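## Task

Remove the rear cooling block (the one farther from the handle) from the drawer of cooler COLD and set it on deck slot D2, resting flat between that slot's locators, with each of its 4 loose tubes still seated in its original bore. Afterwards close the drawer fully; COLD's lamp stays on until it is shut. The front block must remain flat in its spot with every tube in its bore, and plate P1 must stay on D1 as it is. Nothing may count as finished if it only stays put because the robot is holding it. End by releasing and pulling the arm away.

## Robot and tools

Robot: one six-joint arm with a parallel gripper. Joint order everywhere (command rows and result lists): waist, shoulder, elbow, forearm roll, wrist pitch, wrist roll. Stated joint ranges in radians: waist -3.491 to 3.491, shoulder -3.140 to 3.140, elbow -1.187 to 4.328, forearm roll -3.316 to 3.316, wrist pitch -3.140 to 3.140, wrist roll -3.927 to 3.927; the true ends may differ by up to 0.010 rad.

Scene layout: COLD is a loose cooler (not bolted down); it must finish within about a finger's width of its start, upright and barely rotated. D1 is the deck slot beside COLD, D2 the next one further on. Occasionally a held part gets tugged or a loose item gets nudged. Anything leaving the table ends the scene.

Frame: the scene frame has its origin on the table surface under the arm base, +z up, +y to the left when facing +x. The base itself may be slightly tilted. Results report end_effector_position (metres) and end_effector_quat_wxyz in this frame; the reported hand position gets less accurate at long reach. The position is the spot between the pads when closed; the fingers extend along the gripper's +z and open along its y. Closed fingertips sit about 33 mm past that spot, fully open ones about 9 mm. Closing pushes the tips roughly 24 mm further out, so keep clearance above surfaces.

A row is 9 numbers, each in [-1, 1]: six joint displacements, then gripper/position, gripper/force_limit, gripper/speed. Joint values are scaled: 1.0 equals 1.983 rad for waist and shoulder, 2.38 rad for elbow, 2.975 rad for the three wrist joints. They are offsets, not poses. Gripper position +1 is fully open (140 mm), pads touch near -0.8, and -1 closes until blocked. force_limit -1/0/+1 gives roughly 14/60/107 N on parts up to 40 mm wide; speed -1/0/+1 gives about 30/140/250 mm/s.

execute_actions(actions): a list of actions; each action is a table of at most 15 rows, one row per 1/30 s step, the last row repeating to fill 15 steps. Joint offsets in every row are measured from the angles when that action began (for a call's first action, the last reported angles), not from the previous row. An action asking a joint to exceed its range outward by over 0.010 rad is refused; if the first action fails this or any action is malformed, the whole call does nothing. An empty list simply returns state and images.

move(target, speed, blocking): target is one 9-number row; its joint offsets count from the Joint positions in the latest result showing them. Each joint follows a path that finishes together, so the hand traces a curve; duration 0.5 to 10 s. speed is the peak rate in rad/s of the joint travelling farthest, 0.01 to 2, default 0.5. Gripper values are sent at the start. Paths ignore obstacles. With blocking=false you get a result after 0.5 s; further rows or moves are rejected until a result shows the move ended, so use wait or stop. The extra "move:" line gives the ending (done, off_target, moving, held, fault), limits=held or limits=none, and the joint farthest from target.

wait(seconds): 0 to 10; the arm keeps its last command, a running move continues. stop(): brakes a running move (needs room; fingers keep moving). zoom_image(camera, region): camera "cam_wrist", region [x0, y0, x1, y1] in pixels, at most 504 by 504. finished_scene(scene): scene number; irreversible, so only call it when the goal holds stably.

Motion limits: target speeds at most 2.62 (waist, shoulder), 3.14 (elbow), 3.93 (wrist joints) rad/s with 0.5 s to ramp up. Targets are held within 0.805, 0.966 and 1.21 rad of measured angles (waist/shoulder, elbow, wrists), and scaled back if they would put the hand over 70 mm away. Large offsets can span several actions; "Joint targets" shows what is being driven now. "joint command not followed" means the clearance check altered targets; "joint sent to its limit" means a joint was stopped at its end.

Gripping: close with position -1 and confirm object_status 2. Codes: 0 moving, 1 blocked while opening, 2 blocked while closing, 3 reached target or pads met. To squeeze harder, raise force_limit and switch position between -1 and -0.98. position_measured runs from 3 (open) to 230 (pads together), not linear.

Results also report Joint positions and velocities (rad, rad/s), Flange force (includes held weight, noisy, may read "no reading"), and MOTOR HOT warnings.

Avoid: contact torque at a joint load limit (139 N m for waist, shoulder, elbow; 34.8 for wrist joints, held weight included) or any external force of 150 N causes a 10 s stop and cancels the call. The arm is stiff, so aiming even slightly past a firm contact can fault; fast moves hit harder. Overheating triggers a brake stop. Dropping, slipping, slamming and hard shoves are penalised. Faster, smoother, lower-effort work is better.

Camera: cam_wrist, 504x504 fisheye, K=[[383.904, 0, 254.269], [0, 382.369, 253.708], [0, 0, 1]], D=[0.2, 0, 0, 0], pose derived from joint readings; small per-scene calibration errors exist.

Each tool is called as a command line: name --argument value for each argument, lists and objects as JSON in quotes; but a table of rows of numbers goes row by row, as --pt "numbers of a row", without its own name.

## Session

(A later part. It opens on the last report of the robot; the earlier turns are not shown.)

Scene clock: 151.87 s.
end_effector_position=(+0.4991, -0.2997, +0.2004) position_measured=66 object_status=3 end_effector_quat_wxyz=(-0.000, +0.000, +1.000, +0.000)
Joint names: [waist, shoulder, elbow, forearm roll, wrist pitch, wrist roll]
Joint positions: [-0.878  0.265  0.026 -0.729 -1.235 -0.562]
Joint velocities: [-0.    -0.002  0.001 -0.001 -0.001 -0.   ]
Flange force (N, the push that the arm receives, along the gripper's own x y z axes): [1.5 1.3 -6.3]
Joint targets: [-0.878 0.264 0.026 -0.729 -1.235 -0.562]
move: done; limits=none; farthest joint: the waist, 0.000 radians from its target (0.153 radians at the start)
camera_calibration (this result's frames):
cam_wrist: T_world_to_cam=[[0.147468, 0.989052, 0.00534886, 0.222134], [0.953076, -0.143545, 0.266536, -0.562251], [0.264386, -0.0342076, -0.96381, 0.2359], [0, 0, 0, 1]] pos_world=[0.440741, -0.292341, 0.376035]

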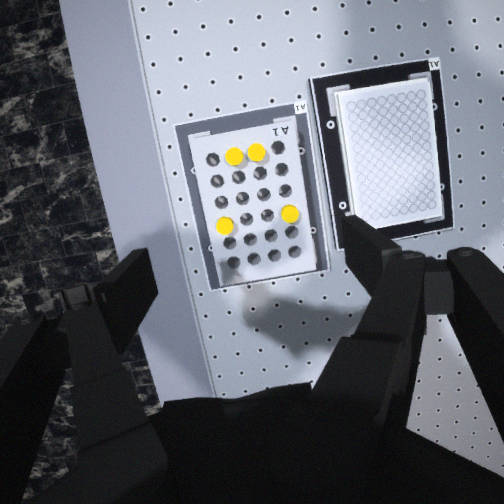

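move --target '[0,0,0,0,0,0.85,1,0,0]' --speed 1.5

zoom_image --camera "cam_wrist" --region '[130,60,390,320]'

Scene clock: 155.07 s.
end_effector_position=(+0.4992, -0.2998, +0.2004) position_measured=3 object_status=3 end_effector_quat_wxyz=(-0.000, +0.953, -0.302, -0.001)
Joint names: [waist, shoulder, elbow, forearm roll, wrist pitch, wrist roll]
Joint positions: [-0.878  0.264  0.026 -0.729 -1.235  1.967]
Joint velocities: [-0.     0.001 -0.001 -0.    -0.     0.001]
Flange force (N, the push that the arm receives, along the gripper's own x y z axes): [-0.8 -1.1 -4.1]
Joint targets: [-0.878 0.265 0.026 -0.729 -1.235 1.967]
move: done; limits=none; farthest joint: the shoulder, 0.001 radians from its target (0.001 radians at the start)
camera_calibration (this result's frames):
cam_wrist: T_world_to_cam=[[-0.689547, -0.724225, 0.00472409, 0.126498], [-0.696729, 0.66512, 0.268669, 0.503185], [-0.197719, 0.181969, -0.963221, 0.531272], [0, 0, 0, 1]] pos_world=[0.542852, -0.33974, 0.375944]

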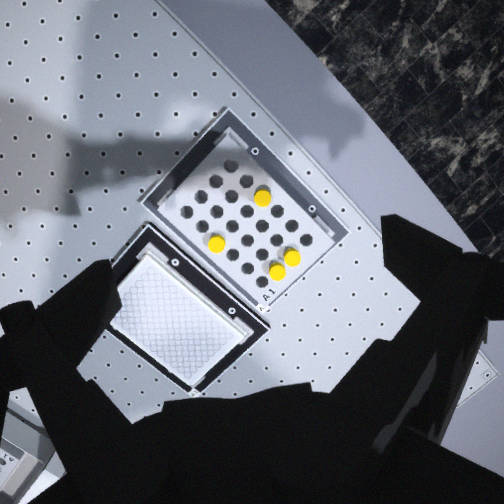

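Region (130, 60, 390, 320) of cam_wrist's 504x504 image, scaled by 1.938, with more detail than that image has.

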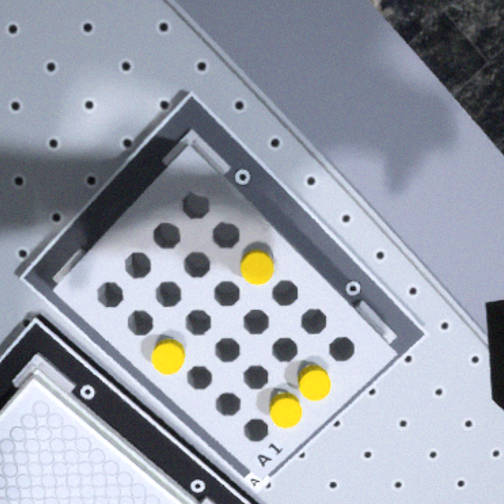

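move --target '[0.7403,-0.5113,-0.305,0.2787,0.1045,-1,1,0,0]' --speed 1.2

move --target '[0,0,-0.04,0,0.03,-0.3906,1,0,0]' --speed 1

move --target '[0,0.0555,-0.0566,0.0067,0.0823,0,1,0,0]' --speed 0.4

Scene clock: 159.97 s.
end_effector_position=(+0.4503, +0.1469, +0.2050) position_measured=3 object_status=3 end_effector_quat_wxyz=(-0.001, -0.591, +0.806, +0.005)
Joint names: [waist, shoulder, elbow, forearm roll, wrist pitch, wrist roll]
Joint positions: [ 0.591 -0.75  -0.7    0.1   -0.924 -1.008]
Joint velocities: [ 0.001 -0.     0.001 -0.    -0.    -0.001]
Flange force (N, the push that the arm receives, along the gripper's own x y z axes): no reading
Joint targets: [0.591 -0.750 -0.700 0.100 -0.924 -1.008]
move: done; limits=none; farthest joint: the shoulder, 0.001 radians from its target (1.015 radians at the start)
camera_calibration (this result's frames):
cam_wrist: T_world_to_cam=[[-0.899078, 0.43755, 0.0144654, 0.337926], [0.424717, 0.863741, 0.271232, -0.363813], [0.106183, 0.250002, -0.962405, 0.297744], [0, 0, 0, 1]] pos_world=[0.426723, 0.0919439, 0.38034]

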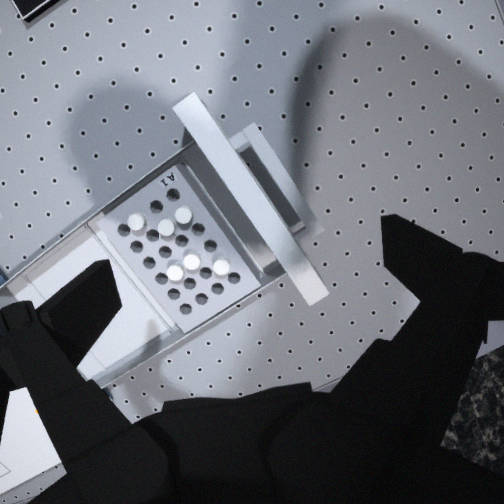

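Scene clock: 161.77 s.
end_effector_position=(+0.4253, +0.1344, +0.1730) position_measured=3 object_status=3 end_effector_quat_wxyz=(-0.007, -0.056, +0.998, +0.005)
Joint names: [waist, shoulder, elbow, forearm roll, wrist pitch, wrist roll]
Joint positions: [ 0.591 -0.75  -0.795  0.1   -0.834 -2.17 ]
Joint velocities: [-0.    -0.    -0.     0.     0.    -0.001]
Flange force (N, the push that the arm receives, along the gripper's own x y z axes): no reading
Joint targets: [0.591 -0.750 -0.795 0.100 -0.834 -2.170]
move: done; limits=none; farthest joint: the waist, 0.000 radians from its target (0.000 radians at the start)
camera_calibration (this result's frames):
cam_wrist: T_world_to_cam=[[0.0369036, 0.999235, 0.012919, -0.151866], [0.966802, -0.0389708, 0.252536, -0.439794], [0.252847, 0.00317058, -0.967501, 0.244421], [0, 0, 0, 1]] pos_world=[0.368998, 0.133836, 0.349503]

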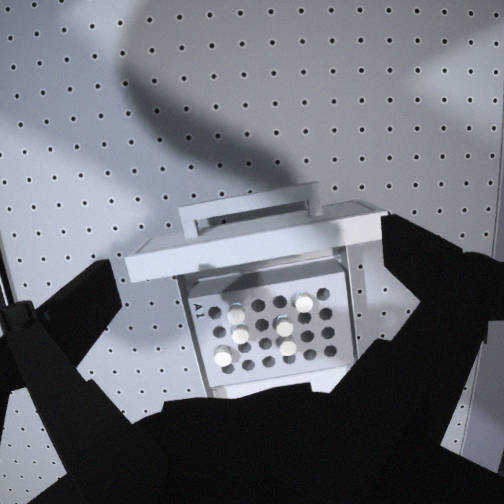

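Scene clock: 162.87 s.
end_effector_position=(+0.3955, +0.1234, +0.1043) position_measured=3 object_status=3 end_effector_quat_wxyz=(-0.009, -0.072, +0.997, +0.008)
Joint names: [waist, shoulder, elbow, forearm roll, wrist pitch, wrist roll]
Joint positions: [ 0.591 -0.64  -0.93   0.12  -0.59  -2.17 ]
Joint velocities: [-0.     0.001 -0.002  0.     0.001 -0.   ]
Flange force (N, the push that the arm receives, along the gripper's own x y z axes): no reading
Joint targets: [0.591 -0.639 -0.930 0.120 -0.590 -2.170]
move: done; limits=none; farthest joint: the waist, 0.000 radians from its target (0.000 radians at the start)
camera_calibration (this result's frames):
cam_wrist: T_world_to_cam=[[0.00461114, 0.999791, 0.0199018, -0.126976], [0.968419, -0.00942605, 0.249151, -0.397913], [0.249287, 0.0181244, -0.96826, 0.185167], [0, 0, 0, 1]] pos_world=[0.339772, 0.119843, 0.280957]

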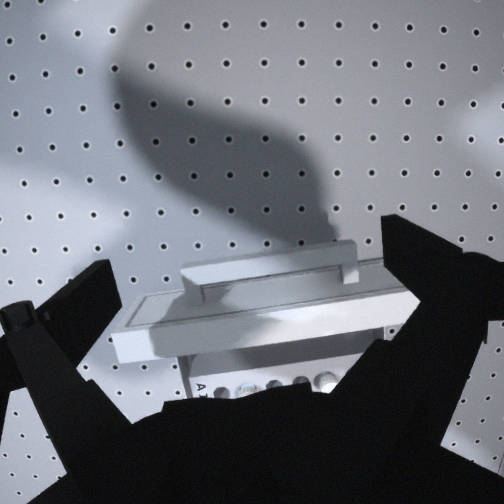

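move --target '[0.0045,0.1178,-0.016,0.0612,0.0897,-0.0666,1,0,0]' --speed 0.2

Scene clock: 165.43 s.
end_effector_position=(+0.4052, +0.1367, +0.0407) position_measured=3 object_status=3 end_effector_quat_wxyz=(-0.000, -0.070, +0.998, +0.001)
Joint names: [waist, shoulder, elbow, forearm roll, wrist pitch, wrist roll]
Joint positions: [ 0.599 -0.406 -0.968  0.302 -0.323 -2.368]
Joint velocities: [ 0.     0.001  0.     0.001  0.001 -0.   ]
Flange force (N, the push that the arm receives, along the gripper's own x y z axes): no reading
Joint targets: [0.599 -0.406 -0.968 0.302 -0.323 -2.368]
move: done; limits=none; farthest joint: the waist, 0.000 radians from its target (0.009 radians at the start)
camera_calibration (this result's frames):
cam_wrist: T_world_to_cam=[[0.00871711, 0.999945, 0.00588337, -0.140152], [0.96369, -0.00997104, 0.266836, -0.390111], [0.26688, 0.00334371, -0.963724, 0.1156], [0, 0, 0, 1]] pos_world=[0.346317, 0.135868, 0.216327]

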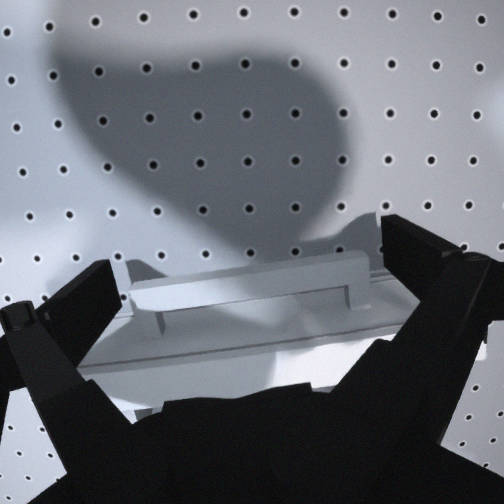

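move --target '[0,0,0,0,0,0,-1,-1,-0.6]'

move --target '[-0.0151,0.0192,0.0324,-0.0279,-0.0108,0.0353,-1,-1,-0.6]' --speed 0.1

move --target '[-0.0262,0.0328,0.0546,-0.039,-0.0188,0.0511,-1,-1,-0.6]' --speed 0.12

move --target '[-0.0348,0.0446,0.0723,-0.0366,-0.0269,0.0504,-1,-1,-0.6]' --speed 0.12

Scene clock: 167.23 s.
end_effector_position=(+0.4052, +0.1367, +0.0407) position_measured=59 object_status=2 end_effector_quat_wxyz=(-0.000, -0.070, +0.998, +0.001)
Joint names: [waist, shoulder, elbow, forearm roll, wrist pitch, wrist roll]
Joint positions: [ 0.599 -0.406 -0.968  0.302 -0.323 -2.368]
Joint velocities: [ 0.     0.    -0.001  0.     0.     0.   ]
Flange force (N, the push that the arm receives, along the gripper's own x y z axes): no reading
Joint targets: [0.599 -0.406 -0.968 0.302 -0.323 -2.368]
move: done; limits=none; farthest joint: the waist, 0.000 radians from its target (0.000 radians at the start)
camera_calibration (this result's frames):
cam_wrist: T_world_to_cam=[[0.00868328, 0.999945, 0.00589139, -0.140153], [0.9637, -0.00994046, 0.266802, -0.390094], [0.266845, 0.00336082, -0.963733, 0.115593], [0, 0, 0, 1]] pos_world=[0.346305, 0.135879, 0.216304]

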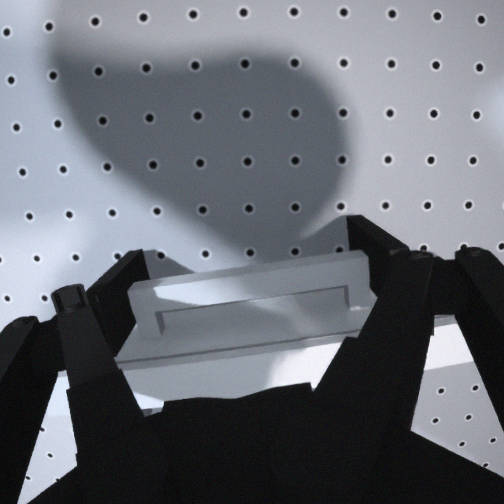

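Scene clock: 168.67 s.
end_effector_position=(+0.4249, +0.1391, +0.0407) position_measured=59 object_status=2 end_effector_quat_wxyz=(-0.001, -0.070, +0.998, +0.000)
Joint names: [waist, shoulder, elbow, forearm roll, wrist pitch, wrist roll]
Joint positions: [ 0.57  -0.368 -0.891  0.219 -0.355 -2.263]
Joint velocities: [-0.001 -0.    -0.001 -0.001 -0.     0.001]
Flange force (N, the push that the arm receives, along the gripper's own x y z axes): no reading
Joint targets: [0.570 -0.368 -0.891 0.219 -0.355 -2.263]
move: done; limits=none; farthest joint: the waist, 0.000 radians from its target (0.030 radians at the start)
camera_calibration (this result's frames):
cam_wrist: T_world_to_cam=[[0.00810393, 0.999954, 0.00503866, -0.142387], [0.963844, -0.00915319, 0.26631, -0.409237], [0.266344, 0.00269833, -0.963874, 0.110687], [0, 0, 0, 1]] pos_world=[0.366113, 0.138336, 0.21639]

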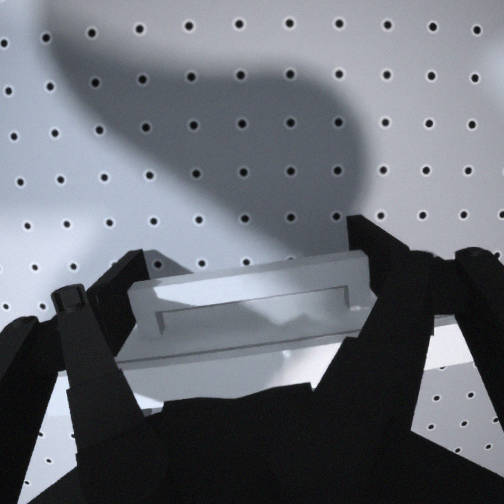

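Scene clock: 170.30 s.
end_effector_position=(+0.4597, +0.1446, +0.0406) position_measured=59 object_status=2 end_effector_quat_wxyz=(-0.001, -0.070, +0.998, +0.001)
Joint names: [waist, shoulder, elbow, forearm roll, wrist pitch, wrist roll]
Joint positions: [ 0.518 -0.303 -0.761  0.103 -0.411 -2.111]
Joint velocities: [-0.001  0.002  0.001 -0.    -0.     0.001]
Flange force (N, the push that the arm receives, along the gripper's own x y z axes): no reading
Joint targets: [0.518 -0.303 -0.761 0.103 -0.411 -2.111]
move: done; limits=none; farthest joint: the waist, 0.000 radians from its target (0.052 radians at the start)
camera_calibration (this result's frames):
cam_wrist: T_world_to_cam=[[0.00714332, 0.999955, 0.00623582, -0.147745], [0.963828, -0.00854647, 0.26639, -0.442712], [0.266431, 0.00410735, -0.963845, 0.101031], [0, 0, 0, 1]] pos_world=[0.400836, 0.14354, 0.216234]

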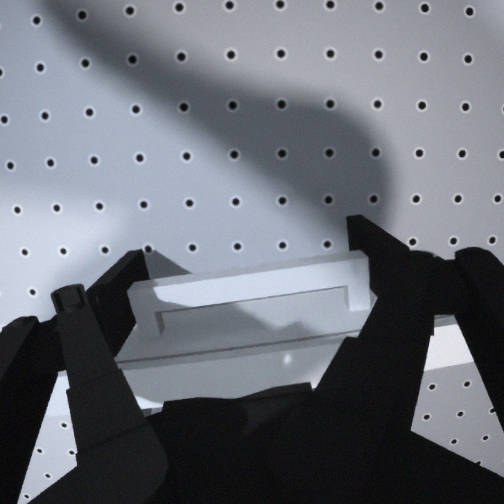

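Scene clock: 172.10 s.
end_effector_position=(+0.5094, +0.1509, +0.0403) position_measured=59 object_status=2 end_effector_quat_wxyz=(-0.000, -0.069, +0.998, +0.001)
Joint names: [waist, shoulder, elbow, forearm roll, wrist pitch, wrist roll]
Joint positions: [ 0.449 -0.214 -0.589 -0.006 -0.491 -1.961]
Joint velocities: [-0.001  0.001  0.001  0.001 -0.001  0.001]
Flange force (N, the push that the arm receives, along the gripper's own x y z axes): [-2.6 -33.9 -20.3]
Joint targets: [0.449 -0.214 -0.589 -0.006 -0.491 -1.961]
move: done; limits=none; farthest joint: the waist, 0.000 radians from its target (0.069 radians at the start)
camera_calibration (this result's frames):
cam_wrist: T_world_to_cam=[[0.00948459, 0.999938, 0.00584662, -0.155613], [0.963544, -0.0107025, 0.267334, -0.490075], [0.26738, 0.00309792, -0.963586, 0.0871254], [0, 0, 0, 1]] pos_world=[0.45039, 0.150088, 0.215877]

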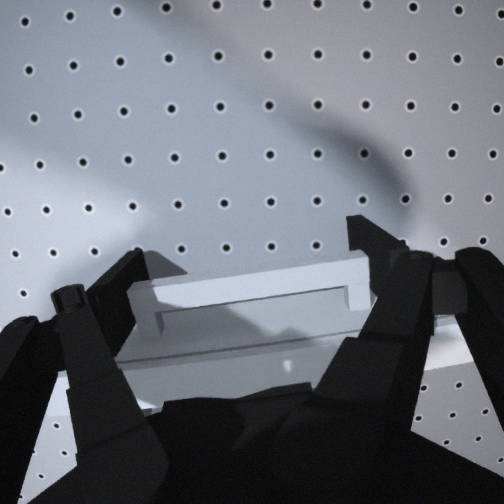

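move --target '[-0.0295,0.0415,0.0689,-0.0225,-0.028,0.0329,-1,-1,-0.6]' --speed 0.12

move --target '[-0.0228,0.042,0.0672,-0.0131,-0.0272,0.0212,-1,-1,-0.6]' --speed 0.12

Scene clock: 174.40 s.
end_effector_position=(+0.5594, +0.1566, +0.0416) position_measured=59 object_status=2 end_effector_quat_wxyz=(+0.000, -0.068, +0.998, +0.000)
Joint names: [waist, shoulder, elbow, forearm roll, wrist pitch, wrist roll]
Joint positions: [ 0.39  -0.132 -0.425 -0.073 -0.574 -1.863]
Joint velocities: [-0.001  0.     0.    -0.001 -0.001  0.001]
Flange force (N, the push that the arm receives, along the gripper's own x y z axes): [2.2 3.0 19.1]
Joint targets: [0.390 -0.132 -0.425 -0.073 -0.574 -1.863]
move: done; limits=none; farthest joint: the waist, 0.000 radians from its target (0.058 radians at the start)
camera_calibration (this result's frames):
cam_wrist: T_world_to_cam=[[0.01216, 0.999913, 0.00509277, -0.16323], [0.963243, -0.0130806, 0.268312, -0.538084], [0.268356, 0.00164289, -0.963319, 0.0746296], [0, 0, 0, 1]] pos_world=[0.500263, 0.156055, 0.217098]

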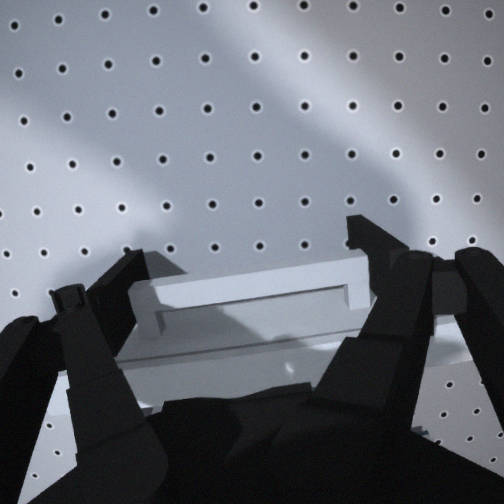

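Scene clock: 176.10 s.
end_effector_position=(+0.6085, +0.1628, +0.0419) position_measured=59 object_status=2 end_effector_quat_wxyz=(+0.000, -0.068, +0.998, -0.000)
Joint names: [waist, shoulder, elbow, forearm roll, wrist pitch, wrist roll]
Joint positions: [ 0.345 -0.049 -0.265 -0.112 -0.655 -1.8  ]
Joint velocities: [-0.001  0.     0.003 -0.001 -0.001  0.   ]
Flange force (N, the push that the arm receives, along the gripper's own x y z axes): [3.7 -1.4 21.3]
Joint targets: [0.345 -0.049 -0.265 -0.112 -0.655 -1.800]
move: done; limits=none; farthest joint: the waist, 0.000 radians from its target (0.045 radians at the start)
camera_calibration (this result's frames):
cam_wrist: T_world_to_cam=[[0.0112797, 0.999928, 0.00412267, -0.169477], [0.96331, -0.0119721, 0.268123, -0.585617], [0.268153, 0.000947073, -0.963376, 0.0620207], [0, 0, 0, 1]] pos_world=[0.549411, 0.162395, 0.217465]

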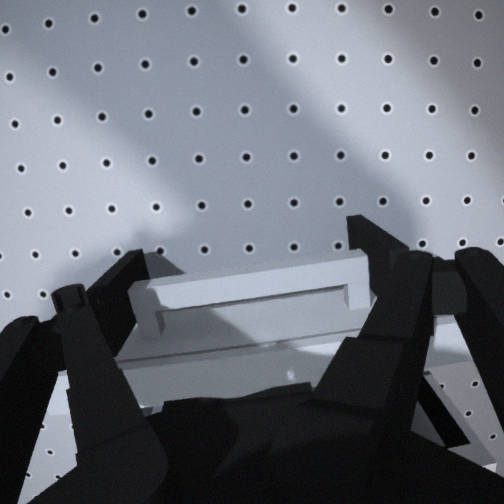

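move --target '[-0.0182,0.0447,0.0697,-0.0084,-0.0273,0.0134,-1,-1,-0.6]' --speed 0.07

Scene clock: 179.07 s.
end_effector_position=(+0.6583, +0.1701, +0.0410) position_measured=59 object_status=2 end_effector_quat_wxyz=(+0.000, -0.068, +0.998, -0.000)
Joint names: [waist, shoulder, elbow, forearm roll, wrist pitch, wrist roll]
Joint positions: [ 0.309  0.04  -0.1   -0.137 -0.736 -1.761]
Joint velocities: [ 0.     0.001  0.001 -0.002 -0.     0.   ]
Flange force (N, the push that the arm receives, along the gripper's own x y z axes): [1.1 -17.3 -11.5]
Joint targets: [0.309 0.040 -0.100 -0.137 -0.736 -1.761]
move: done; limits=none; farthest joint: the elbow, 0.001 radians from its target (0.166 radians at the start)
camera_calibration (this result's frames):
cam_wrist: T_world_to_cam=[[0.0119475, 0.999919, 0.00441378, -0.177764], [0.963387, -0.0126931, 0.267813, -0.633132], [0.267847, 0.0010525, -0.963461, 0.047962], [0, 0, 0, 1]] pos_world=[0.599228, 0.169663, 0.216555]

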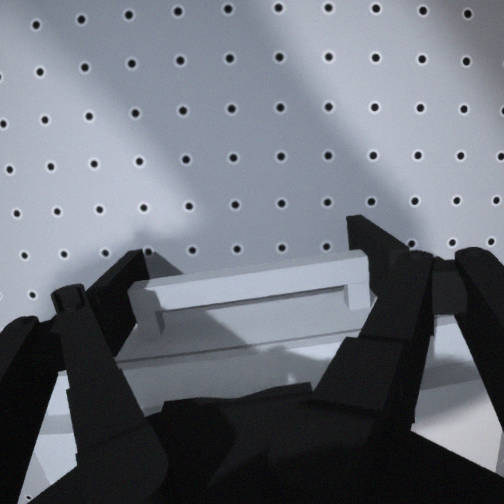

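No stop resistance yet, so I'll push 2 mm more.

move --target '[-0.0009,0.0017,0.0028,-0.0003,-0.0012,0.0004,-1,-1,-0.6]' --speed 0.01

move --target '[0,0,0,0,0,0,1,-1,-0.3]'

move --target '[-0.018,-0.098,0.01,-0.0013,-0.0756,0,1,0,0]' --speed 0.25

Scene clock: 180.40 s.
end_effector_position=(+0.6602, +0.1701, +0.0410) position_measured=59 object_status=2 end_effector_quat_wxyz=(+0.000, -0.068, +0.998, -0.000)
Joint names: [waist, shoulder, elbow, forearm roll, wrist pitch, wrist roll]
Joint positions: [ 0.307  0.043 -0.093 -0.138 -0.74  -1.759]
Joint velocities: [-0.001  0.    -0.    -0.    -0.     0.   ]
Flange force (N, the push that the arm receives, along the gripper's own x y z axes): [26.4 -6.7 -4.8]
Joint targets: [0.307 0.043 -0.093 -0.138 -0.740 -1.759]
move: done; limits=none; farthest joint: the waist, 0.000 radians from its target (0.002 radians at the start)
camera_calibration (this result's frames):
cam_wrist: T_world_to_cam=[[0.0125224, 0.999913, 0.0042124, -0.178149], [0.963412, -0.0131931, 0.2677, -0.634925], [0.267732, 0.000706015, -0.963493, 0.0476427], [0, 0, 0, 1]] pos_world=[0.601169, 0.169723, 0.216623]

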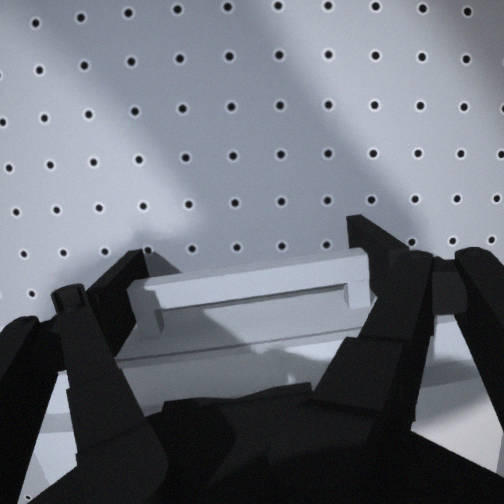

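Scene clock: 180.97 s.
end_effector_position=(+0.6602, +0.1701, +0.0410) position_measured=3 object_status=3 end_effector_quat_wxyz=(+0.000, -0.068, +0.998, -0.000)
Joint names: [waist, shoulder, elbow, forearm roll, wrist pitch, wrist roll]
Joint positions: [ 0.307  0.043 -0.093 -0.138 -0.74  -1.759]
Joint velocities: [-0.     0.     0.002 -0.    -0.    -0.   ]
Flange force (N, the push that the arm receives, along the gripper's own x y z axes): [3.2 -0.2 -4.5]
Joint targets: [0.307 0.043 -0.093 -0.138 -0.740 -1.759]
move: done; limits=none; farthest joint: the waist, 0.000 radians from its target (0.000 radians at the start)
camera_calibration (this result's frames):
cam_wrist: T_world_to_cam=[[0.0124811, 0.999913, 0.00420739, -0.178115], [0.963415, -0.0131519, 0.267691, -0.634931], [0.267723, 0.000712396, -0.963496, 0.0476377], [0, 0, 0, 1]] pos_world=[0.601172, 0.169716, 0.216614]

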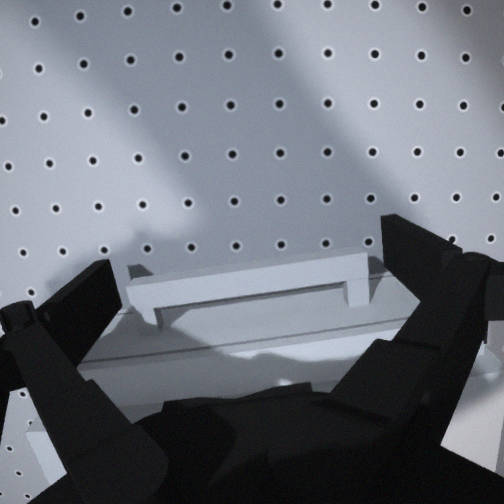

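Scene clock: 182.30 s.
end_effector_position=(+0.6575, +0.1669, +0.1596) position_measured=3 object_status=3 end_effector_quat_wxyz=(-0.002, -0.064, +0.998, -0.001)
Joint names: [waist, shoulder, elbow, forearm roll, wrist pitch, wrist roll]
Joint positions: [ 0.271 -0.151 -0.069 -0.142 -0.965 -1.759]
Joint velocities: [-0.    -0.002  0.     0.    -0.001 -0.   ]
Flange force (N, the push that the arm receives, along the gripper's own x y z axes): [1.5 -3.0 -3.7]
Joint targets: [0.271 -0.151 -0.069 -0.142 -0.965 -1.759]
move: done; limits=none; farthest joint: the waist, 0.000 radians from its target (0.036 radians at the start)
camera_calibration (this result's frames):
cam_wrist: T_world_to_cam=[[0.0194691, 0.999805, 0.00317785, -0.179859], [0.964326, -0.0196173, 0.263991, -0.662984], [0.264002, -0.00207519, -0.96452, 0.165717], [0, 0, 0, 1]] pos_world=[0.599085, 0.167162, 0.335431]

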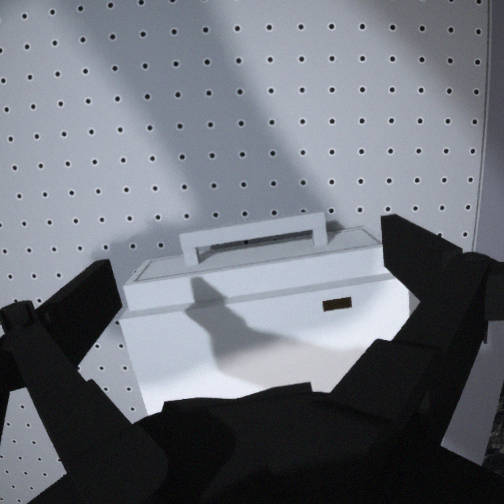

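The lamp is off and the arm is clear.

finished_scene --scene 1

The scene is finished: the task was done.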